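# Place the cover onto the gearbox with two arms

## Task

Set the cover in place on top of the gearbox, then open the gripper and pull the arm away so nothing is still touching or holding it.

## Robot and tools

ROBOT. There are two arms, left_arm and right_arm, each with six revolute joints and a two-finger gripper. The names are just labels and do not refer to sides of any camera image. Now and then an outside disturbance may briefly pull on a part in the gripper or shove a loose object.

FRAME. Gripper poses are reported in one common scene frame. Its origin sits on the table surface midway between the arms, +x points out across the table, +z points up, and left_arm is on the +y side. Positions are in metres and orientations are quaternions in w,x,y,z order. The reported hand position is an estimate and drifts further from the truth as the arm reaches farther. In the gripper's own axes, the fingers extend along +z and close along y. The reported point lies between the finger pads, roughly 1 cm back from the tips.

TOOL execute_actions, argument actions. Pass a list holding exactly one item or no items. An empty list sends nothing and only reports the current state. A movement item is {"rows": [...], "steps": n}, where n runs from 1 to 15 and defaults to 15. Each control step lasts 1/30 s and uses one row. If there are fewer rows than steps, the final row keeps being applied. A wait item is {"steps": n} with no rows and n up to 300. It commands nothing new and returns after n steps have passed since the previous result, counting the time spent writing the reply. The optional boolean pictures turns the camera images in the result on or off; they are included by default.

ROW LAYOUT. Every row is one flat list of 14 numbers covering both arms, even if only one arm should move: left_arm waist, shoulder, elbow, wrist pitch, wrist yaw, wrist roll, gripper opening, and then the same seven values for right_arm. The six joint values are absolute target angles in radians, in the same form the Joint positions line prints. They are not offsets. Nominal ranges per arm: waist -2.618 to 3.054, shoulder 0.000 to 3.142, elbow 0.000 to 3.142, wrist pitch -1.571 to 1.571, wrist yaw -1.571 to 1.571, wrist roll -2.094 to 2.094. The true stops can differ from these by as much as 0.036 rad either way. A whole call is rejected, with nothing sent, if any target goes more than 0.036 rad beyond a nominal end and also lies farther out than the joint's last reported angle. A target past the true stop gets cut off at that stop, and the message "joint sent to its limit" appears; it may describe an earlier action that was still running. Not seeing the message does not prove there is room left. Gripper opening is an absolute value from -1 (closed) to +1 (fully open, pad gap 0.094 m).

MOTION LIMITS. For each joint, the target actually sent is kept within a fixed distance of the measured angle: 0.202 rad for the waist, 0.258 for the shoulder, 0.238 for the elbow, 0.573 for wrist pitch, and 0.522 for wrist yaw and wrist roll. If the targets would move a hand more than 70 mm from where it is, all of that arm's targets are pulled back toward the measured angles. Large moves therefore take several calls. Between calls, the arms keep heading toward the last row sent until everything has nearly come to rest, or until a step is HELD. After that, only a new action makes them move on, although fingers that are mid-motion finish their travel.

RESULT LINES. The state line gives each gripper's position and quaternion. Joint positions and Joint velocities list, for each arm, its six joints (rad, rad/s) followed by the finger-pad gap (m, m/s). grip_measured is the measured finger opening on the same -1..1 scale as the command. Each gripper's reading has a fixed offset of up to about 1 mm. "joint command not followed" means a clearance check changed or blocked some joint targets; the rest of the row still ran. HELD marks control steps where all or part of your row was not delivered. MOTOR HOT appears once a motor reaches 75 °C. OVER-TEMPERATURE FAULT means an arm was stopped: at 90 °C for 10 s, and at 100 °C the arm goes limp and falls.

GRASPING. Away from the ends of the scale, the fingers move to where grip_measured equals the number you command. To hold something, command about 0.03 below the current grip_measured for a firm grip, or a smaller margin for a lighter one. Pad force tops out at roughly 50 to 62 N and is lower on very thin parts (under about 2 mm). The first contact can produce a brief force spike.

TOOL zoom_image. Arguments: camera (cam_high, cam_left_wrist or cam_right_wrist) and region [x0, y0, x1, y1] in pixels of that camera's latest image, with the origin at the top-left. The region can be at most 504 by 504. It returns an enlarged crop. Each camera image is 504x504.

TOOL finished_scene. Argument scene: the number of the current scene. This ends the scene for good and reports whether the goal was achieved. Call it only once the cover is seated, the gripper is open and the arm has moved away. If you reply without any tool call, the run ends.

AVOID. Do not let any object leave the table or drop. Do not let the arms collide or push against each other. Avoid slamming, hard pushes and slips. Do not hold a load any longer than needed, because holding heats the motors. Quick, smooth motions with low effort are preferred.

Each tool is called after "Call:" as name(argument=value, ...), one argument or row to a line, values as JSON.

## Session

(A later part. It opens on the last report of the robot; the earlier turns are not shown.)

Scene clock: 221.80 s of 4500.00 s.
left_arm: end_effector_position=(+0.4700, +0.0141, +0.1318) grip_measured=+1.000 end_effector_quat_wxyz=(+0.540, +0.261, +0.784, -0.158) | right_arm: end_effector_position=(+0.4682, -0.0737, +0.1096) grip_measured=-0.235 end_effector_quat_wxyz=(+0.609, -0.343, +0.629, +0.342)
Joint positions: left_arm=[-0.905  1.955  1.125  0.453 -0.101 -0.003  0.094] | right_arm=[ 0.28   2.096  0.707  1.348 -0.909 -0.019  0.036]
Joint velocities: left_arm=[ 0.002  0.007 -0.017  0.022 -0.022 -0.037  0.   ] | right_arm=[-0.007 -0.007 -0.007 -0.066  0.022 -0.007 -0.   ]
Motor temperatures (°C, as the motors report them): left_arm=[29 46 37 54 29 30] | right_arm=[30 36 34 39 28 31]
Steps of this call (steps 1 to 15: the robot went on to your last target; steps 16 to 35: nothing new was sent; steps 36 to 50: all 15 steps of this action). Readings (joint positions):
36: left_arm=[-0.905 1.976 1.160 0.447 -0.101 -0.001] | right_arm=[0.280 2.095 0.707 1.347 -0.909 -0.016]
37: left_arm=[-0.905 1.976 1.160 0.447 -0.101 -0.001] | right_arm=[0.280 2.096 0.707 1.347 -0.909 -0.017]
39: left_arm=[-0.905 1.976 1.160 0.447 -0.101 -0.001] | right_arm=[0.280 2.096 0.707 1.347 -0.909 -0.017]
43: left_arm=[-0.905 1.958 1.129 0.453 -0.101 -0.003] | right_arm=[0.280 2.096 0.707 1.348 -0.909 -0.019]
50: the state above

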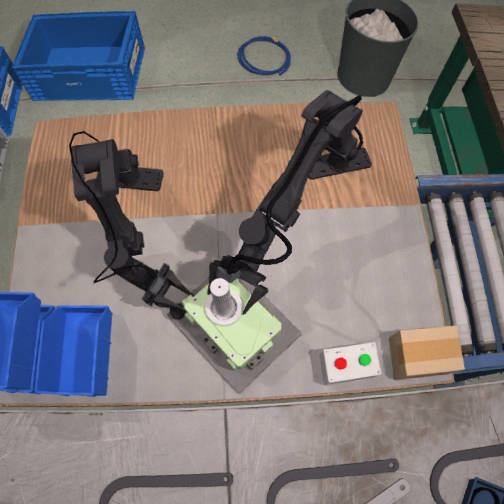

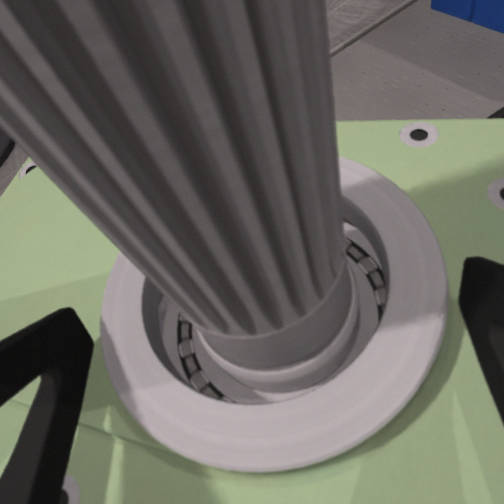

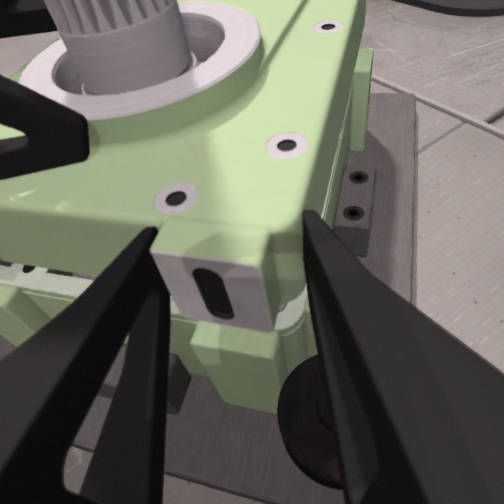

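Call:
execute_actions(
  actions=[
    {"rows":[[-0.905,1.95,1.125,0.46,-0.1,0,0.68,0.28,2.09,0.74,1.42,-0.9,-0.02,-0.4]],"steps":10},
  ],
  pictures=false,
)

Call:
execute_actions(
  actions=[
    {"rows":[[-0.92,1.96,1.19,0.5,-0.06,0.05,0.68,0.265,2.10,0.76,1.41,-0.84,-0.02,-0.4]],"steps":15},
  ],
)

Call:
zoom_image(
  camera="cam_high",
  region=[160,260,310,400],
)

Scene clock: 222.80 s of 4500.00 s.
left_arm: end_effector_position=(+0.4698, +0.0137, +0.1319) grip_measured=+0.770 end_effector_quat_wxyz=(+0.540, +0.261, +0.784, -0.160) | right_arm: end_effector_position=(+0.4681, -0.0736, +0.1096) grip_measured=-0.235 end_effector_quat_wxyz=(+0.609, -0.343, +0.628, +0.342)
Joint positions: left_arm=[-0.905  1.955  1.125  0.453 -0.098 -0.005  0.083] | right_arm=[ 0.28   2.096  0.707  1.348 -0.91  -0.02   0.036]
Joint velocities: left_arm=[ 0.012 -0.007  0.002 -0.022  0.095  0.022 -0.   ] | right_arm=[-0.007  0.002 -0.007  0.037  0.051  0.022 -0.   ]
Motor temperatures (°C, as the motors report them): left_arm=[29 46 37 54 29 30] | right_arm=[30 36 34 39 27 31]
Steps of this call (steps 1 to 15: the robot went on to your last target; steps 16 to 20: nothing new was sent; steps 21 to 30: all 10 steps of this action). Readings (joint positions):
21: left_arm=[-0.905 1.955 1.125 0.453 -0.101 -0.003] | right_arm=[0.280 2.096 0.707 1.348 -0.909 -0.019]
22: left_arm=[-0.905 1.955 1.125 0.453 -0.099 -0.005] | right_arm=[0.280 2.096 0.707 1.348 -0.910 -0.020]
24: left_arm=[-0.905 1.955 1.125 0.453 -0.098 -0.005] | right_arm=[0.280 2.096 0.707 1.348 -0.910 -0.020]
28: left_arm=[-0.905 1.955 1.125 0.453 -0.098 -0.005] | right_arm=[0.280 2.096 0.707 1.348 -0.910 -0.020]
30: the state above

Scene clock: 223.30 s of 4500.00 s.
left_arm: end_effector_position=(+0.4702, +0.0126, +0.1330) grip_measured=+0.770 end_effector_quat_wxyz=(+0.538, +0.263, +0.785, -0.159) | right_arm: end_effector_position=(+0.4686, -0.0740, +0.1091) grip_measured=-0.235 end_effector_quat_wxyz=(+0.609, -0.340, +0.630, +0.343)
Joint positions: left_arm=[-0.905  1.955  1.136  0.439 -0.096 -0.003  0.083] | right_arm=[ 0.28   2.099  0.707  1.353 -0.906 -0.013  0.036]
Joint velocities: left_arm=[ 0.012 -0.017 -0.022 -0.051  0.007 -0.051 -0.001] | right_arm=[-0.022  0.017  0.002  0.022 -0.037  0.022  0.   ]
Motor temperatures (°C, as the motors report them): left_arm=[29 46 37 54 29 30] | right_arm=[30 36 34 39 28 31]
Steps of this call (steps 1 to 15: all 15 steps of this action). Readings (joint positions):
1: left_arm=[-0.905 1.955 1.129 0.453 -0.097 -0.003] | right_arm=[0.280 2.097 0.707 1.349 -0.907 -0.020]
2: left_arm=[-0.905 1.955 1.132 0.447 -0.096 -0.003] | right_arm=[0.280 2.098 0.707 1.350 -0.907 -0.017]
4: left_arm=[-0.905 1.955 1.134 0.442 -0.096 -0.003] | right_arm=[0.280 2.099 0.707 1.352 -0.907 -0.015]
8: left_arm=[-0.905 1.955 1.136 0.439 -0.096 -0.003] | right_arm=[0.280 2.099 0.707 1.353 -0.907 -0.013]
15: the state above

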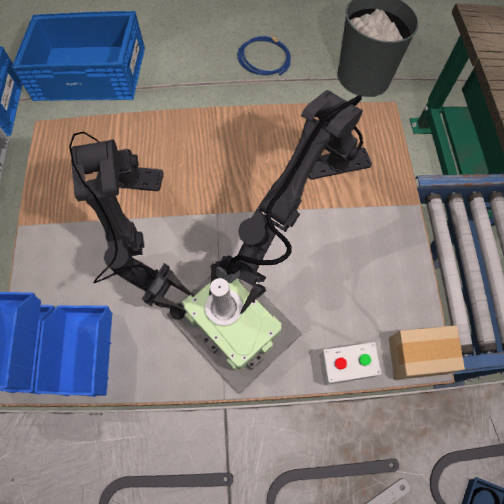

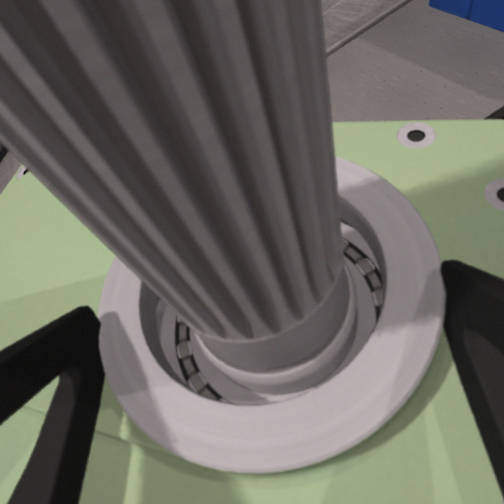

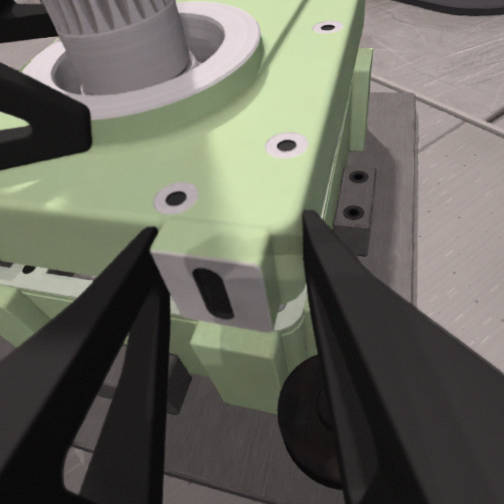

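Region (160, 260, 310, 400) of cam_high's 504x504 image, scaled by 3.360, with more detail than that image has; it fills the top 470 rows of this view, and the rest is white.

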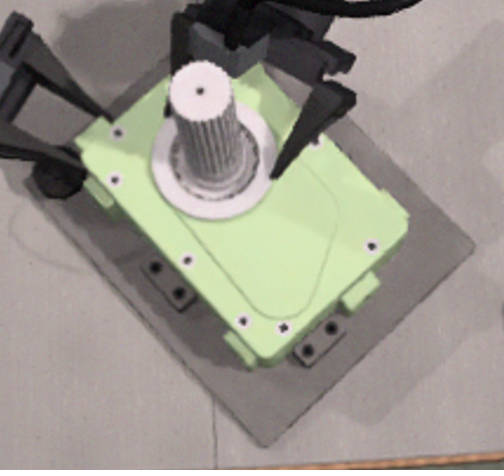

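Release the right; drive with the left.

Call:
execute_actions(
  actions=[
    {"rows":[[-0.915,1.96,1.17,0.45,-0.09,0,0.68,0.28,2.095,0.73,1.36,-0.89,-0.02,0.1],[-0.915,1.96,1.17,0.45,-0.09,0,0.68,0.28,2.095,0.73,1.36,-0.89,-0.02,0.1],[-0.915,1.96,1.17,0.45,-0.09,0,0.68,0.28,2.095,0.73,1.36,-0.89,-0.02,0.1],[-0.915,1.96,1.17,0.45,-0.09,0,0.68,0.265,2.095,0.70,1.36,-0.89,-0.02,0.1],[-0.915,1.96,1.17,0.45,-0.09,0,0.68,0.265,2.095,0.70,1.36,-0.89,-0.02,0.1],[-0.922,1.978,1.18,0.44,-0.09,0,0.68,0.26,2.095,0.69,1.36,-0.89,-0.02,0.1]],"steps":15},
  ],
)

Call:
zoom_image(
  camera="cam_high",
  region=[160,260,310,400],
)

Scene clock: 224.57 s of 4500.00 s.
left_arm: end_effector_position=(+0.4706, +0.0124, +0.1325) grip_measured=+0.770 end_effector_quat_wxyz=(+0.537, +0.261, +0.787, -0.159) | right_arm: end_effector_position=(+0.4724, -0.0804, +0.1090) grip_measured=+0.098 end_effector_quat_wxyz=(+0.612, -0.333, +0.633, +0.336)
Joint positions: left_arm=[-0.906  1.957  1.14   0.432 -0.101 -0.008  0.083] | right_arm=[ 0.267  2.099  0.707  1.353 -0.897 -0.014  0.052]
Joint velocities: left_arm=[-0.022 -0.017 -0.002  0.037  0.051  0.007  0.   ] | right_arm=[ 0.007 -0.007  0.002 -0.051 -0.051 -0.037  0.001]
Motor temperatures (°C, as the motors report them): left_arm=[29 46 37 54 29 30] | right_arm=[30 36 34 39 28 31]
Steps of this call (steps 1 to 15: the robot went on to your last target; steps 16 to 23: nothing new was sent; steps 24 to 38: all 15 steps of this action). Readings (joint positions):
24: left_arm=[-0.905 1.955 1.136 0.436 -0.098 -0.006] | right_arm=[0.280 2.099 0.707 1.352 -0.907 -0.013]
25: left_arm=[-0.905 1.955 1.136 0.436 -0.098 -0.006] | right_arm=[0.280 2.099 0.707 1.352 -0.903 -0.013]
27: left_arm=[-0.905 1.955 1.136 0.436 -0.098 -0.006] | right_arm=[0.279 2.099 0.707 1.353 -0.901 -0.013]
31: left_arm=[-0.906 1.957 1.139 0.434 -0.099 -0.007] | right_arm=[0.270 2.099 0.707 1.353 -0.898 -0.014]
38: the state above

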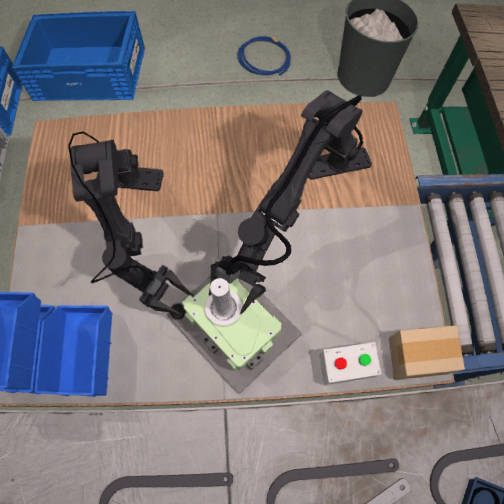

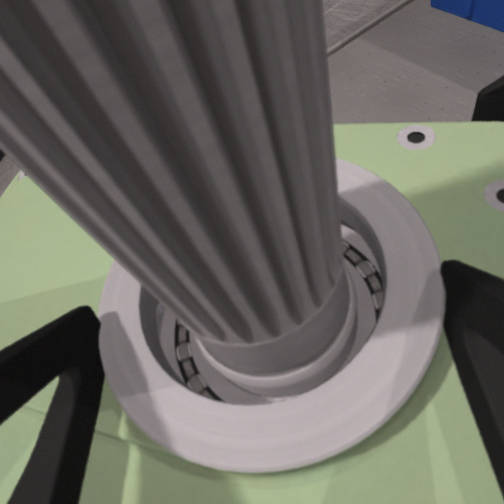

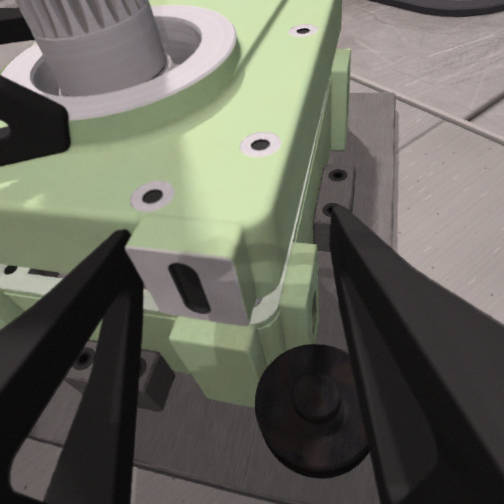

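Region (160, 260, 310, 400) of cam_high's 504x504 image, scaled by 3.360, with more detail than that image has; it fills the top 470 rows of this view, and the rest is white.

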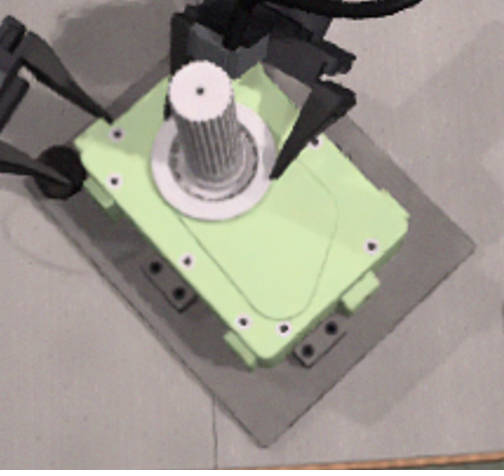

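Call:
execute_actions(
  actions=[
    {"rows":[[-0.928,1.988,1.192,0.44,-0.07,0,0.68,0.26,2.095,0.69,1.36,-0.89,-0.02,0.1]],"steps":15},
  ],
)

Call:
zoom_image(
  camera="cam_high",
  region=[160,260,310,400],
)

Scene clock: 225.63 s of 4500.00 s.
left_arm: end_effector_position=(+0.4708, +0.0109, +0.1322) grip_measured=+0.770 end_effector_quat_wxyz=(+0.536, +0.258, +0.788, -0.156) | right_arm: end_effector_position=(+0.4726, -0.0805, +0.1089) grip_measured=+0.098 end_effector_quat_wxyz=(+0.613, -0.333, +0.634, +0.335)
Joint positions: left_arm=[-0.912  1.961  1.148  0.426 -0.113 -0.013  0.083] | right_arm=[ 0.267  2.099  0.707  1.353 -0.895 -0.014  0.052]
Joint velocities: left_arm=[-0.007 -0.002  0.007 -0.081 -0.007 -0.066  0.   ] | right_arm=[-0.017 -0.002  0.012  0.007  0.081 -0.022 -0.   ]
Motor temperatures (°C, as the motors report them): left_arm=[29 46 38 54 29 30] | right_arm=[30 36 34 39 28 31]
Steps of this call (steps 1 to 15: the robot went on to your last target; steps 16 to 17: nothing new was sent; steps 18 to 32: all 15 steps of this action). Readings (joint positions):
18: left_arm=[-0.907 1.959 1.142 0.431 -0.101 -0.008] | right_arm=[0.267 2.099 0.707 1.353 -0.897 -0.014]
19: left_arm=[-0.908 1.960 1.144 0.429 -0.104 -0.010] | right_arm=[0.267 2.099 0.707 1.353 -0.896 -0.014]
21: left_arm=[-0.911 1.961 1.147 0.427 -0.110 -0.012] | right_arm=[0.267 2.099 0.707 1.353 -0.896 -0.014]
25: left_arm=[-0.912 1.961 1.148 0.426 -0.113 -0.012] | right_arm=[0.267 2.099 0.707 1.353 -0.896 -0.014]
32: the state above

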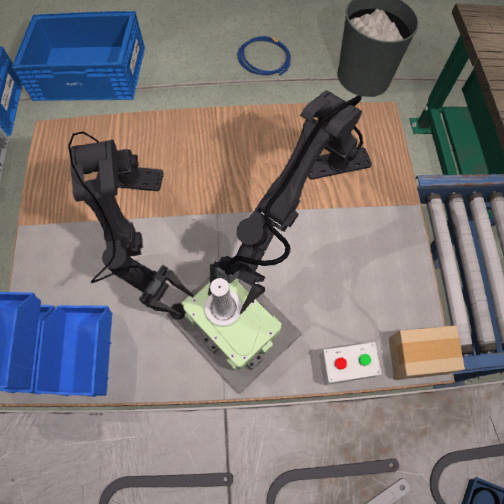

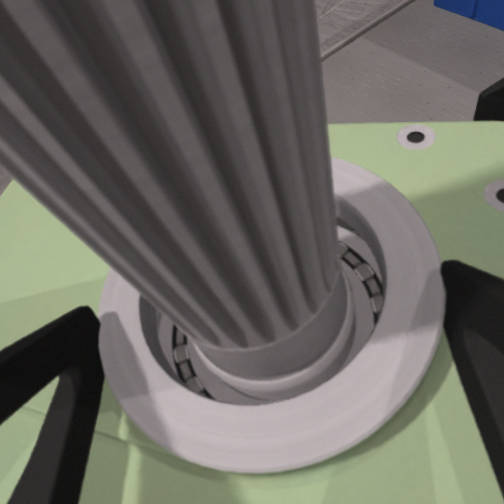

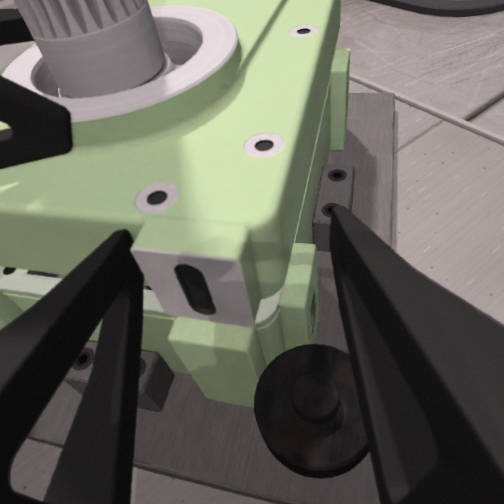

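Region (160, 260, 310, 400) of cam_high's 504x504 image, scaled by 3.360, with more detail than that image has; it fills the top 470 rows of this view, and the rest is white.

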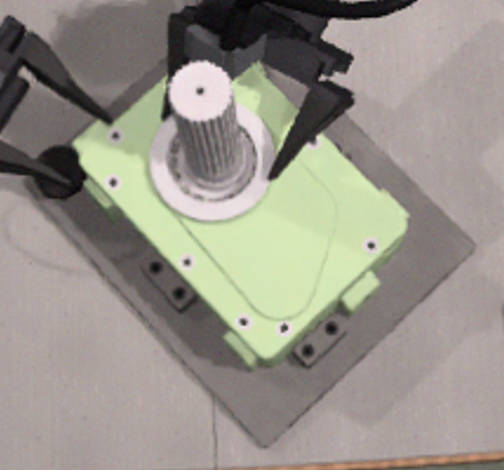

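Call:
execute_actions(
  actions=[
    {"rows":[[-0.895,1.995,1.20,0.44,0.03,0,0.68,0.26,2.095,0.69,1.36,-0.89,-0.02,0.1]],"steps":15},
  ],
)

Call:
zoom_image(
  camera="cam_high",
  region=[160,260,310,400],
)

Scene clock: 226.57 s of 4500.00 s.
left_arm: end_effector_position=(+0.4711, +0.0112, +0.1317) grip_measured=+0.770 end_effector_quat_wxyz=(+0.534, +0.261, +0.788, -0.160) | right_arm: end_effector_position=(+0.4726, -0.0805, +0.1089) grip_measured=+0.098 end_effector_quat_wxyz=(+0.613, -0.333, +0.634, +0.335)
Joint positions: left_arm=[-0.906  1.961  1.148  0.424 -0.097 -0.011  0.083] | right_arm=[ 0.267  2.099  0.707  1.353 -0.895 -0.014  0.052]
Joint velocities: left_arm=[ 0.012  0.012 -0.002 -0.037 -0.051  0.007  0.   ] | right_arm=[ 0.017 -0.012 -0.007  0.022 -0.007 -0.066 -0.   ]
Motor temperatures (°C, as the motors report them): left_arm=[29 45 38 54 29 30] | right_arm=[30 36 34 39 27 31]
Steps of this call (steps 1 to 13: the robot went on to your last target; steps 14 to 28: all 15 steps of this action). Readings (joint positions):
14: left_arm=[-0.910 1.961 1.148 0.426 -0.107 -0.013] | right_arm=[0.267 2.099 0.707 1.353 -0.895 -0.014]
15: left_arm=[-0.908 1.961 1.148 0.424 -0.101 -0.012] | right_arm=[0.267 2.099 0.707 1.353 -0.895 -0.014]
17: left_arm=[-0.906 1.961 1.148 0.424 -0.097 -0.011] | right_arm=[0.267 2.099 0.707 1.353 -0.895 -0.014]
21: left_arm=[-0.906 1.961 1.148 0.424 -0.097 -0.011] | right_arm=[0.267 2.099 0.707 1.353 -0.895 -0.014]
28: the state above

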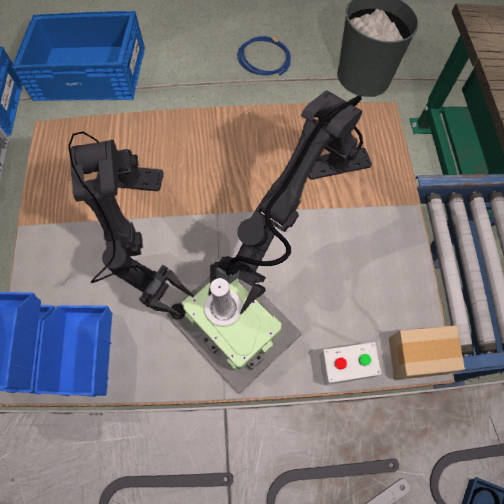

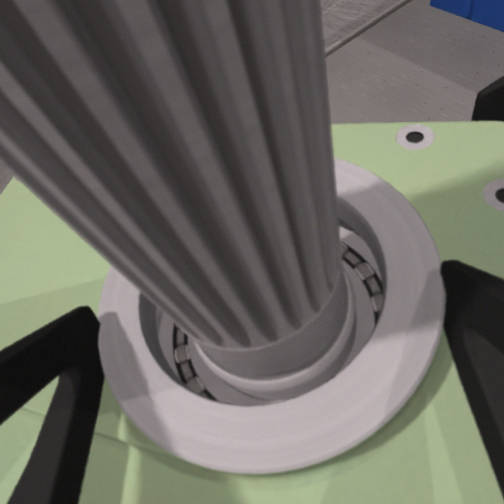

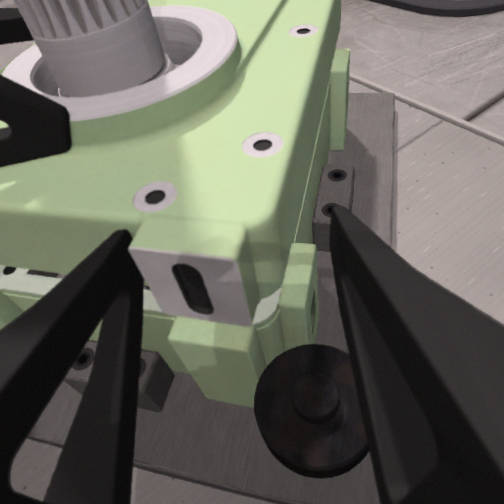

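Region (160, 260, 310, 400) of cam_high's 504x504 image, scaled by 3.360, with more detail than that image has; it fills the top 470 rows of this view, and the rest is white.

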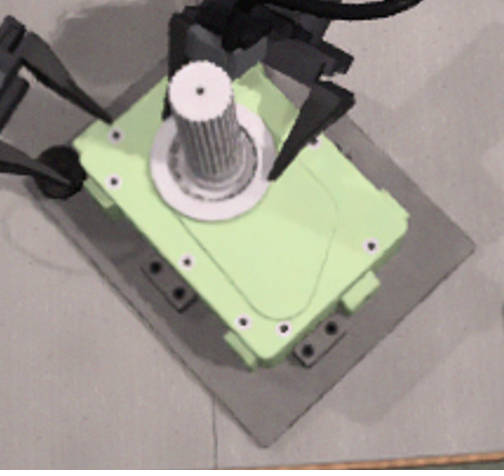

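Call:
execute_actions(
  actions=[
    {"rows":[[-0.89,1.995,1.215,0.46,0.06,0.03,0.68,0.27,2.095,0.69,1.36,-0.92,-0.02,0.2]],"steps":15},
  ],
)

Call:
zoom_image(
  camera="cam_high",
  region=[160,260,310,400],
)

Scene clock: 227.57 s of 4500.00 s.
left_arm: end_effector_position=(+0.4714, +0.0109, +0.1317) grip_measured=+0.770 end_effector_quat_wxyz=(+0.531, +0.264, +0.789, -0.160) | right_arm: end_effector_position=(+0.4700, -0.0788, +0.1090) grip_measured=+0.198 end_effector_quat_wxyz=(+0.610, -0.338, +0.631, +0.341)
Joint positions: left_arm=[-0.905  1.961  1.156  0.408 -0.092 -0.008  0.083] | right_arm=[ 0.267  2.099  0.707  1.353 -0.913 -0.015  0.056]
Joint velocities: left_arm=[-0.007 -0.012  0.002  0.051 -0.022  0.051 -0.   ] | right_arm=[ 0.007 -0.002 -0.017  0.066 -0.037 -0.066 -0.001]
Motor temperatures (°C, as the motors report them): left_arm=[29 45 38 54 30 30] | right_arm=[30 36 34 39 27 31]
Steps of this call (steps 1 to 15: the robot went on to your last target; steps 16 to 30: all 15 steps of this action). Readings (joint positions):
16: left_arm=[-0.906 1.961 1.150 0.422 -0.095 -0.009] | right_arm=[0.267 2.099 0.707 1.353 -0.898 -0.015]
17: left_arm=[-0.905 1.961 1.152 0.417 -0.093 -0.008] | right_arm=[0.267 2.099 0.707 1.353 -0.901 -0.015]
19: left_arm=[-0.905 1.961 1.155 0.411 -0.092 -0.008] | right_arm=[0.267 2.099 0.707 1.353 -0.906 -0.015]
23: left_arm=[-0.905 1.961 1.156 0.408 -0.092 -0.008] | right_arm=[0.267 2.099 0.707 1.353 -0.910 -0.015]
30: the state above

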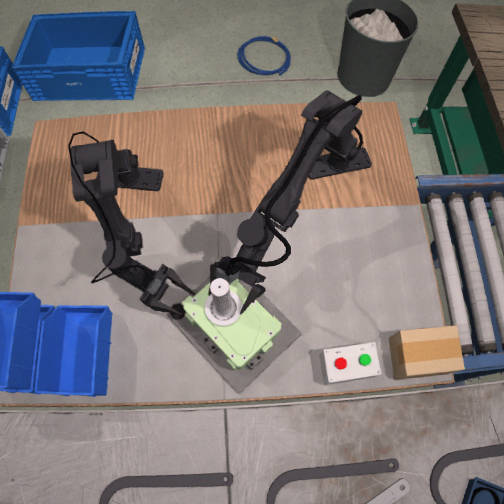

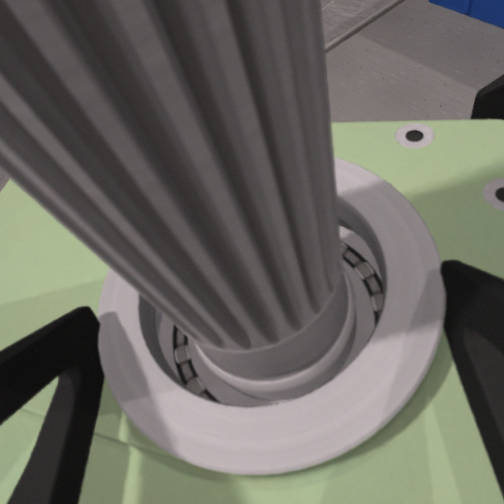

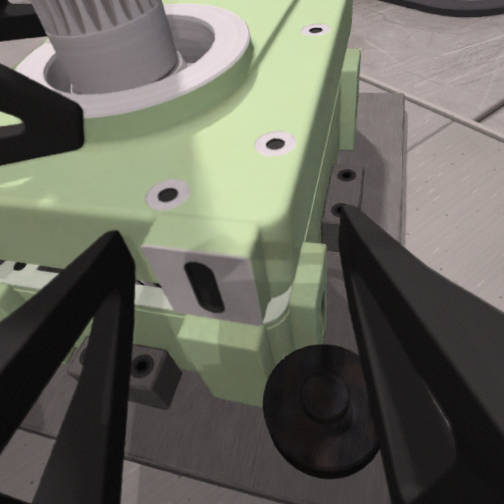

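Region (160, 260, 310, 400) of cam_high's 504x504 image, scaled by 3.360, with more detail than that image has; it fills the top 470 rows of this view, and the rest is white.

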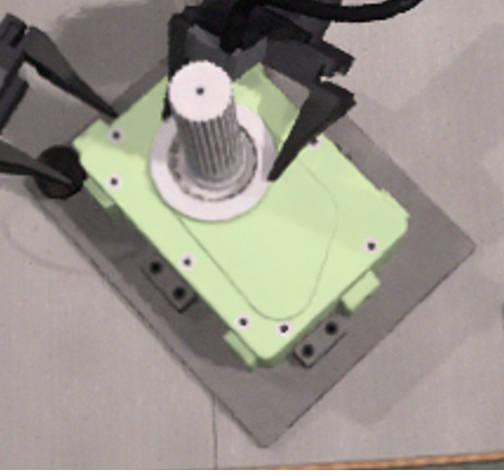

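Call:
execute_actions(
  actions=[
    {"rows":[[-0.905,1.96,1.16,0.42,-0.09,0,1,0.27,2.095,0.69,1.36,-0.92,-0.02,0.2],[-0.905,1.96,1.16,0.42,-0.09,0,1,0.27,2.095,0.69,1.36,-0.92,-0.02,0.2],[-0.905,1.96,1.16,0.42,-0.09,0,1,0.27,2.095,0.69,1.36,-0.92,-0.02,0.2],[-0.905,1.96,1.16,0.42,-0.09,0,1,0.27,2.095,0.69,1.36,-0.92,-0.02,0.2],[-0.905,1.85,1.05,0.45,-0.09,0,1,0.27,2.095,0.69,1.36,-0.92,-0.02,0.2],[-0.905,1.75,0.93,0.47,-0.09,0,1,0.27,2.095,0.69,1.36,-0.92,-0.02,0.2],[-0.905,1.65,0.82,0.49,-0.09,0,1,0.27,2.095,0.69,1.36,-0.92,-0.02,0.2],[-0.905,1.55,0.70,0.52,-0.09,0,1,0.27,2.095,0.69,1.36,-0.92,-0.02,0.2]],"steps":15},
  ],
  pictures=false,
)

Call:
execute_actions(
  actions=[
    {"rows":[[-0.8,1.5,0.6,0.6,-0.05,0,0,0.27,2.095,0.69,1.36,-0.92,-0.02,0.2],[-0.8,1.5,0.6,0.6,-0.05,0,0,0.27,2.095,0.69,1.36,-0.92,-0.02,0.2],[-0.8,1.5,0.6,0.6,-0.05,0,0,0.27,2.095,0.69,1.36,-0.92,-0.02,0.2],[-0.66,1.55,0.45,1.1,0,0,-1,0.27,2.095,0.69,1.36,-0.92,-0.02,0.2]],"steps":15},
  ],
)

Scene clock: 229.53 s of 4500.00 s.
left_arm: end_effector_position=(+0.3917, +0.0806, +0.1574) grip_measured=+1.000 end_effector_quat_wxyz=(+0.550, +0.258, +0.776, -0.166) | right_arm: end_effector_position=(+0.4699, -0.0788, +0.1090) grip_measured=+0.198 end_effector_quat_wxyz=(+0.610, -0.339, +0.630, +0.341)
Joint positions: left_arm=[-0.905  1.548  0.716  0.484 -0.094 -0.006  0.094] | right_arm=[ 0.267  2.099  0.707  1.353 -0.913 -0.015  0.056]
Joint velocities: left_arm=[-0.002 -0.017 -0.022  0.022  0.037 -0.051  0.   ] | right_arm=[-0.002 -0.002 -0.002 -0.007 -0.037  0.007 -0.   ]
Motor temperatures (°C, as the motors report them): left_arm=[29 45 38 54 30 30] | right_arm=[30 36 33 39 27 31]
Steps of this call (steps 1 to 15: the robot went on to your last target; steps 16 to 44: nothing new was sent; steps 45 to 59: all 15 steps of this action). Readings (joint positions):
45: left_arm=[-0.905 1.959 1.156 0.405 -0.097 -0.008] | right_arm=[0.267 2.099 0.707 1.353 -0.913 -0.015]
46: left_arm=[-0.905 1.960 1.156 0.407 -0.096 -0.008] | right_arm=[0.267 2.099 0.707 1.353 -0.913 -0.015]
48: left_arm=[-0.905 1.960 1.156 0.407 -0.096 -0.007] | right_arm=[0.267 2.099 0.707 1.353 -0.913 -0.015]
52: left_arm=[-0.905 1.777 0.928 0.446 -0.094 -0.006] | right_arm=[0.267 2.099 0.707 1.353 -0.913 -0.015]
59: the state above

Scene clock: 230.03 s of 4500.00 s.
left_arm: end_effector_position=(+0.4200, +0.1784, +0.1735) grip_measured=-0.991 end_effector_quat_wxyz=(+0.665, +0.162, +0.713, -0.152) | right_arm: end_effector_position=(+0.4699, -0.0788, +0.1090) grip_measured=+0.198 end_effector_quat_wxyz=(+0.610, -0.339, +0.630, +0.341)
Joint positions: left_arm=[-0.653  1.556  0.452  1.036 -0.015 -0.003  0.   ] | right_arm=[ 0.267  2.099  0.707  1.353 -0.913 -0.015  0.056]
Joint velocities: left_arm=[-0.022 -0.012 -0.012  0.315  0.11  -0.037  0.001] | right_arm=[ 0.002  0.002  0.002  0.007  0.037  0.022 -0.   ]
Motor temperatures (°C, as the motors report them): left_arm=[29 45 38 54 30 30] | right_arm=[30 36 33 39 27 31]
Steps of this call (steps 1 to 15: all 15 steps of this action). Readings (joint positions):
1: left_arm=[-0.894 1.545 0.702 0.506 -0.081 -0.005] | right_arm=[0.267 2.099 0.707 1.353 -0.913 -0.015]
2: left_arm=[-0.872 1.534 0.675 0.532 -0.070 -0.005] | right_arm=[0.267 2.099 0.707 1.353 -0.913 -0.015]
4: left_arm=[-0.805 1.524 0.605 0.622 -0.050 -0.004] | right_arm=[0.267 2.099 0.707 1.353 -0.913 -0.015]
8: left_arm=[-0.657 1.549 0.462 0.879 -0.037 -0.003] | right_arm=[0.267 2.099 0.707 1.353 -0.913 -0.015]
15: the state above

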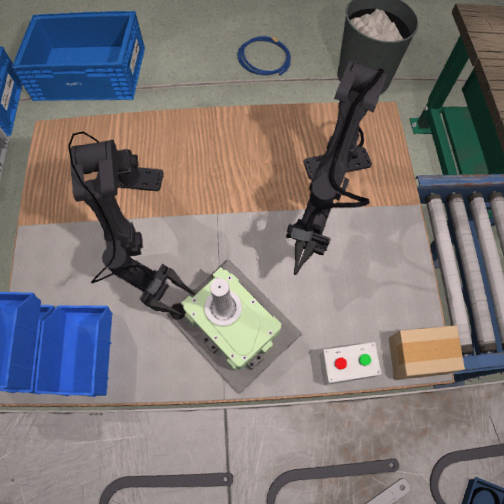

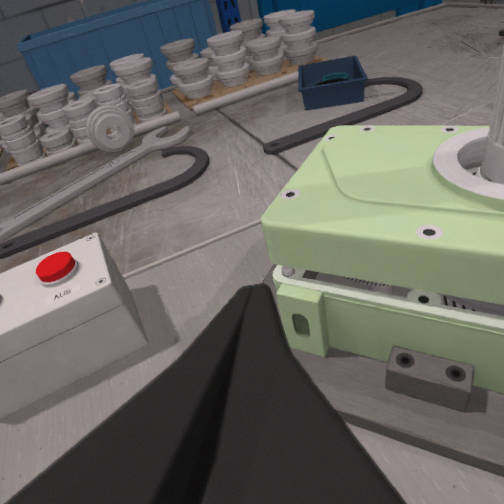

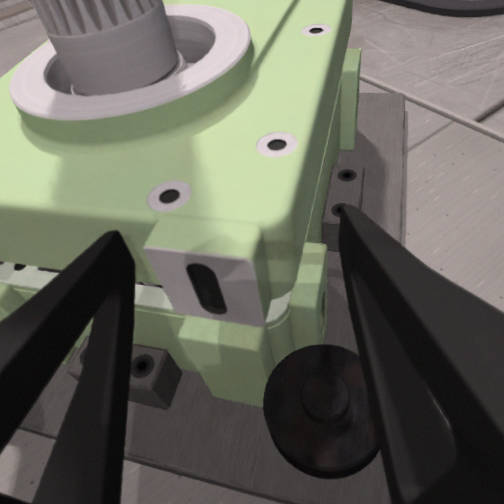

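Call:
execute_actions(
  actions=[
    {"rows":[[-0.70,1.75,0.40,1.5,0.0,0,-1,0.27,2.095,0.69,1.36,-0.92,-0.02,0.2]],"steps":15},
  ],
)

Call:
zoom_image(
  camera="cam_left_wrist",
  region=[204,150,504,400],
)

Scene clock: 231.00 s of 4500.00 s.
left_arm: end_effector_position=(+0.4123, +0.1615, +0.1785) grip_measured=-0.992 end_effector_quat_wxyz=(+0.721, +0.163, +0.648, -0.185) | right_arm: end_effector_position=(+0.4699, -0.0788, +0.1090) grip_measured=+0.198 end_effector_quat_wxyz=(+0.610, -0.339, +0.630, +0.341)
Joint positions: left_arm=[-0.692  1.761  0.409  1.461 -0.005 -0.003  0.   ] | right_arm=[ 0.267  2.099  0.707  1.353 -0.913 -0.015  0.056]
Joint velocities: left_arm=[-0.002 -0.022 -0.017  0.125  0.007 -0.007 -0.001] | right_arm=[-0.012 -0.022 -0.017 -0.007 -0.037 -0.022 -0.001]
Motor temperatures (°C, as the motors report them): left_arm=[29 44 38 54 30 30] | right_arm=[30 36 33 39 27 31]
Steps of this call (steps 1 to 14: the robot went on to your last target; steps 15 to 29: all 15 steps of this action). Readings (joint positions):
15: left_arm=[-0.657 1.582 0.446 1.134 -0.010 -0.003] | right_arm=[0.267 2.099 0.707 1.353 -0.913 -0.015]
16: left_arm=[-0.666 1.631 0.442 1.229 -0.010 -0.003] | right_arm=[0.267 2.099 0.707 1.353 -0.913 -0.015]
18: left_arm=[-0.685 1.716 0.434 1.323 -0.008 -0.003] | right_arm=[0.267 2.099 0.707 1.353 -0.913 -0.015]
22: left_arm=[-0.692 1.761 0.409 1.383 -0.005 -0.003] | right_arm=[0.267 2.099 0.707 1.353 -0.913 -0.015]
29: the state above

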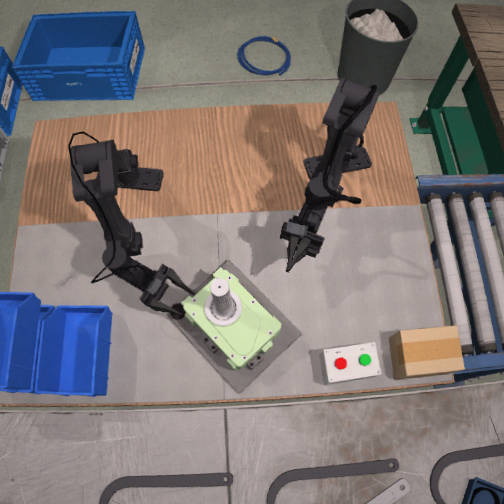

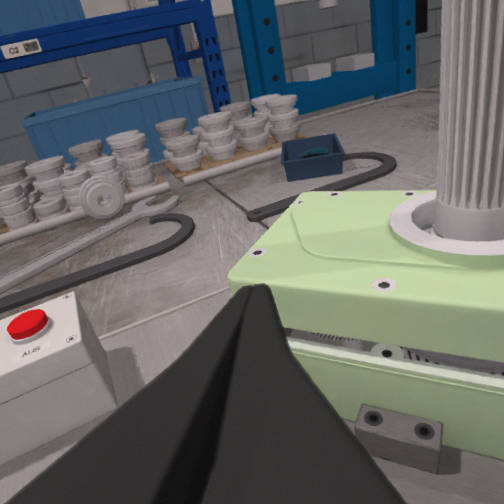

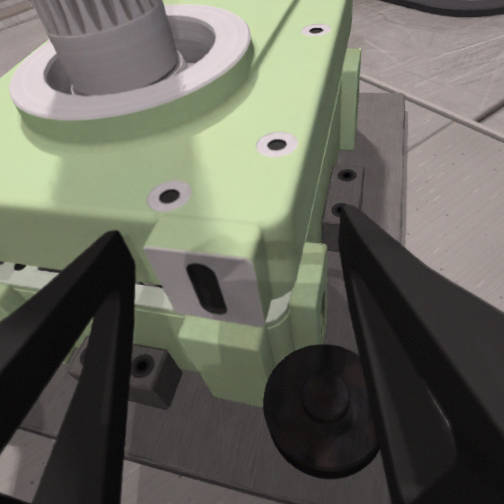

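Region (204, 150, 504, 400) of cam_left_wrist's 504x504 image, scaled by 1.680, with more detail than that image has.

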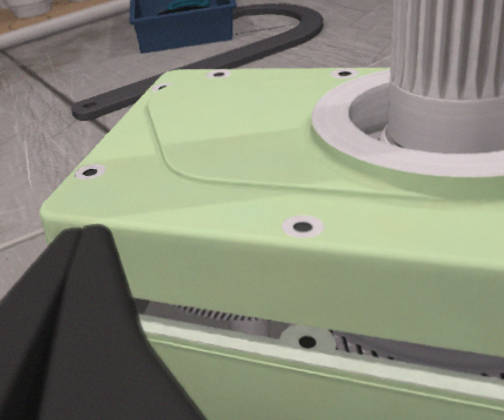

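Call:
execute_actions(
  actions=[
    {"rows":[[-0.74,1.9,0.38,1.5,0.0,0,1,0.27,2.095,0.69,1.36,-0.92,-0.02,0.2]],"steps":15},
  ],
)

Call:
zoom_image(
  camera="cam_left_wrist",
  region=[100,130,400,380],
)

Scene clock: 232.70 s of 4500.00 s.
left_arm: end_effector_position=(+0.4041, +0.1460, +0.1185) grip_measured=+1.000 end_effector_quat_wxyz=(+0.670, +0.190, +0.693, -0.186) | right_arm: end_effector_position=(+0.4699, -0.0788, +0.1090) grip_measured=+0.198 end_effector_quat_wxyz=(+0.610, -0.339, +0.630, +0.341)
Joint positions: left_arm=[-0.732  1.908  0.393  1.484 -0.004 -0.003  0.094] | right_arm=[ 0.267  2.099  0.707  1.353 -0.913 -0.015  0.056]
Joint velocities: left_arm=[-0.002 -0.002 -0.002  0.007  0.022  0.022  0.   ] | right_arm=[-0.017  0.002  0.002  0.066 -0.022 -0.007  0.   ]
Motor temperatures (°C, as the motors report them): left_arm=[29 44 38 54 30 30] | right_arm=[30 36 33 38 27 31]
Steps of this call (steps 1 to 30: the robot went on to your last target; steps 31 to 36: nothing new was sent; steps 37 to 51: all 15 steps of this action). Readings (joint positions):
37: left_arm=[-0.697 1.776 0.409 1.489 -0.007 -0.003] | right_arm=[0.267 2.099 0.707 1.353 -0.913 -0.015]
38: left_arm=[-0.706 1.806 0.409 1.512 -0.007 -0.003] | right_arm=[0.267 2.099 0.707 1.353 -0.913 -0.015]
40: left_arm=[-0.725 1.870 0.408 1.508 -0.006 -0.003] | right_arm=[0.267 2.099 0.707 1.353 -0.913 -0.015]
44: left_arm=[-0.732 1.908 0.393 1.483 -0.004 -0.003] | right_arm=[0.267 2.099 0.707 1.353 -0.913 -0.015]
51: the state above

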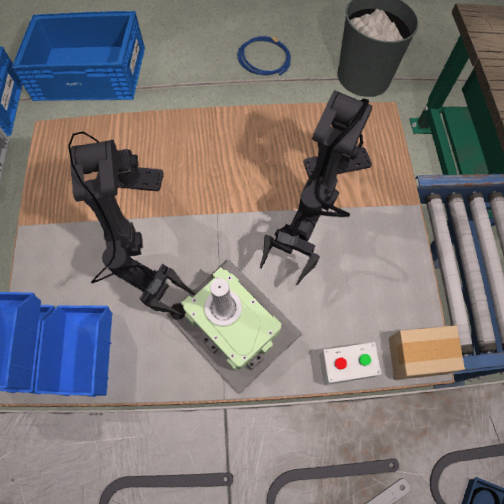

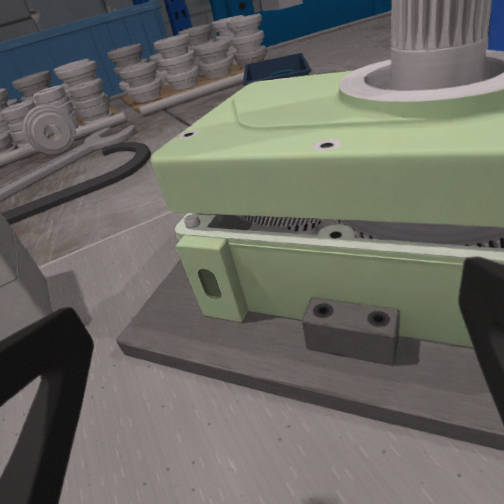

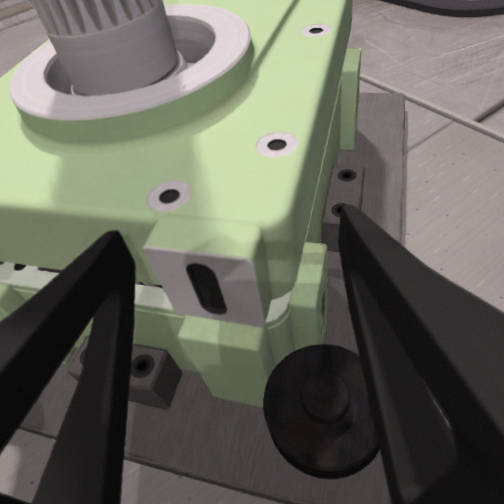

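Region (100, 130, 400, 380) of cam_left_wrist's 504x504 image, scaled by 1.680, with more detail than that image has.

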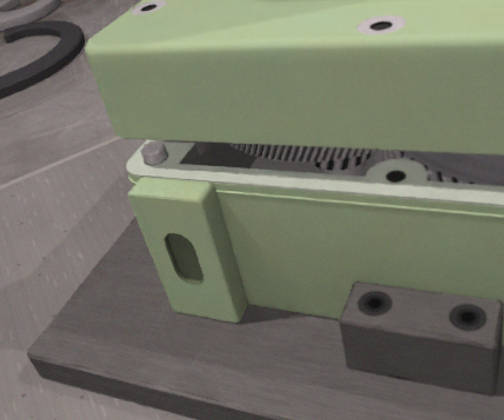

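Call:
execute_actions(
  actions=[
    {"rows":[[-0.78,1.7,0.5,1.1,0,0,-1,0.27,2.095,0.69,1.36,-0.92,-0.02,0.2],[-0.78,1.7,0.5,1.1,0,0,-1,0.27,2.095,0.69,1.36,-0.92,-0.02,0.2],[-0.82,1.6,0.6,0.8,0,0,-1,0.27,2.095,0.69,1.36,-0.92,-0.02,0.2],[-0.82,1.6,0.6,0.8,0,0,-1,0.27,2.095,0.69,1.36,-0.92,-0.02,0.2],[-0.88,1.55,0.74,0.5,-0.09,0,-1,0.27,2.095,0.69,1.36,-0.92,-0.02,0.2]],"steps":15},
  ],
  pictures=false,
)

Call:
execute_actions(
  actions=[
    {"rows":[[-0.89,1.62,0.86,0.48,-0.09,0,-1,0.27,2.095,0.69,1.36,-0.92,-0.02,0.2],[-0.89,1.62,0.86,0.48,-0.09,0,-1,0.27,2.095,0.69,1.36,-0.92,-0.02,0.2],[-0.89,1.68,0.92,0.48,-0.09,0,-1,0.27,2.095,0.69,1.36,-0.92,-0.02,0.2],[-0.89,1.74,0.96,0.48,-0.09,0,-1,0.27,2.095,0.69,1.36,-0.92,-0.02,0.2]],"steps":15},
  ],
)

Scene clock: 235.03 s of 4500.00 s.
left_arm: end_effector_position=(+0.4065, +0.0783, +0.1955) grip_measured=-0.991 end_effector_quat_wxyz=(+0.600, +0.240, +0.740, -0.187) | right_arm: end_effector_position=(+0.4699, -0.0788, +0.1090) grip_measured=+0.198 end_effector_quat_wxyz=(+0.610, -0.339, +0.630, +0.341)
Joint positions: left_arm=[-0.88   1.546  0.742  0.592 -0.073 -0.003  0.   ] | right_arm=[ 0.267  2.099  0.707  1.353 -0.913 -0.015  0.056]
Joint velocities: left_arm=[ 0.002  0.11   0.007 -0.681 -0.139  0.007  0.002] | right_arm=[-0.022  0.007 -0.012  0.007  0.081 -0.022 -0.   ]
Motor temperatures (°C, as the motors report them): left_arm=[29 44 37 54 30 30] | right_arm=[30 36 33 38 27 31]
Steps of this call (steps 1 to 15: the robot went on to your last target; steps 16 to 55: nothing new was sent; steps 56 to 70: all 15 steps of this action). Readings (joint positions):
56: left_arm=[-0.737 1.883 0.402 1.428 -0.006 -0.003] | right_arm=[0.267 2.099 0.707 1.353 -0.913 -0.015]
57: left_arm=[-0.745 1.836 0.418 1.332 -0.006 -0.003] | right_arm=[0.267 2.099 0.707 1.353 -0.913 -0.015]
59: left_arm=[-0.779 1.719 0.492 1.123 -0.008 -0.003] | right_arm=[0.267 2.099 0.707 1.353 -0.913 -0.015]
63: left_arm=[-0.868 1.569 0.712 0.798 -0.046 -0.003] | right_arm=[0.267 2.099 0.707 1.353 -0.913 -0.015]
70: the state above

Scene clock: 235.53 s of 4500.00 s.
left_arm: end_effector_position=(+0.4412, +0.0516, +0.1629) grip_measured=-0.992 end_effector_quat_wxyz=(+0.560, +0.251, +0.771, -0.168) | right_arm: end_effector_position=(+0.4699, -0.0788, +0.1090) grip_measured=+0.198 end_effector_quat_wxyz=(+0.610, -0.339, +0.630, +0.341)
Joint positions: left_arm=[-0.88   1.747  0.932  0.492 -0.081 -0.003  0.   ] | right_arm=[ 0.267  2.099  0.707  1.353 -0.913 -0.015  0.056]
Joint velocities: left_arm=[ 0.002 -0.002  0.012  0.007 -0.022 -0.007 -0.   ] | right_arm=[ 0.002 -0.017 -0.007 -0.022 -0.066 -0.037  0.   ]
Motor temperatures (°C, as the motors report them): left_arm=[29 44 37 54 30 30] | right_arm=[30 36 33 38 27 31]
Steps of this call (steps 1 to 15: all 15 steps of this action). Readings (joint positions):
1: left_arm=[-0.880 1.557 0.753 0.565 -0.075 -0.003] | right_arm=[0.267 2.099 0.707 1.353 -0.913 -0.015]
2: left_arm=[-0.880 1.580 0.778 0.544 -0.076 -0.003] | right_arm=[0.267 2.099 0.707 1.353 -0.913 -0.015]
4: left_arm=[-0.880 1.646 0.850 0.520 -0.078 -0.003] | right_arm=[0.267 2.099 0.707 1.353 -0.913 -0.015]
8: left_arm=[-0.880 1.741 0.932 0.514 -0.079 -0.003] | right_arm=[0.267 2.099 0.707 1.353 -0.913 -0.015]
15: the state above

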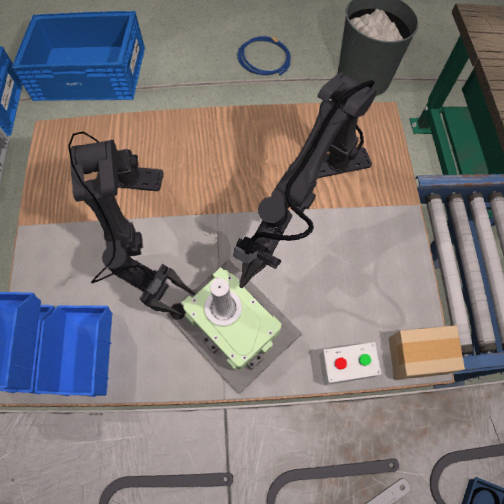

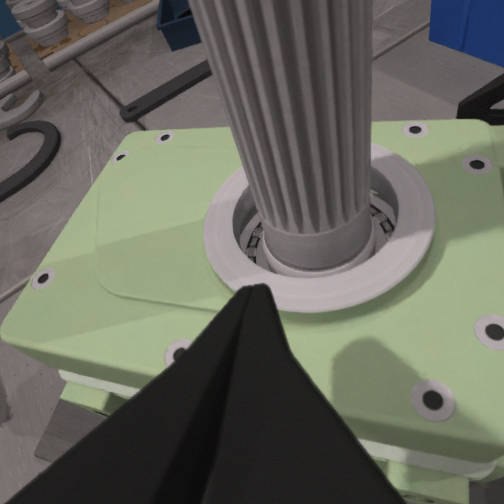

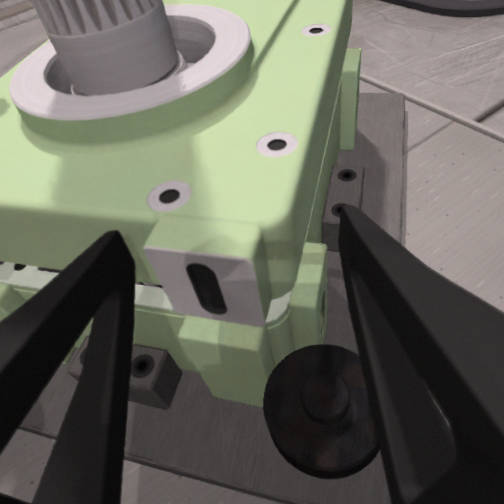

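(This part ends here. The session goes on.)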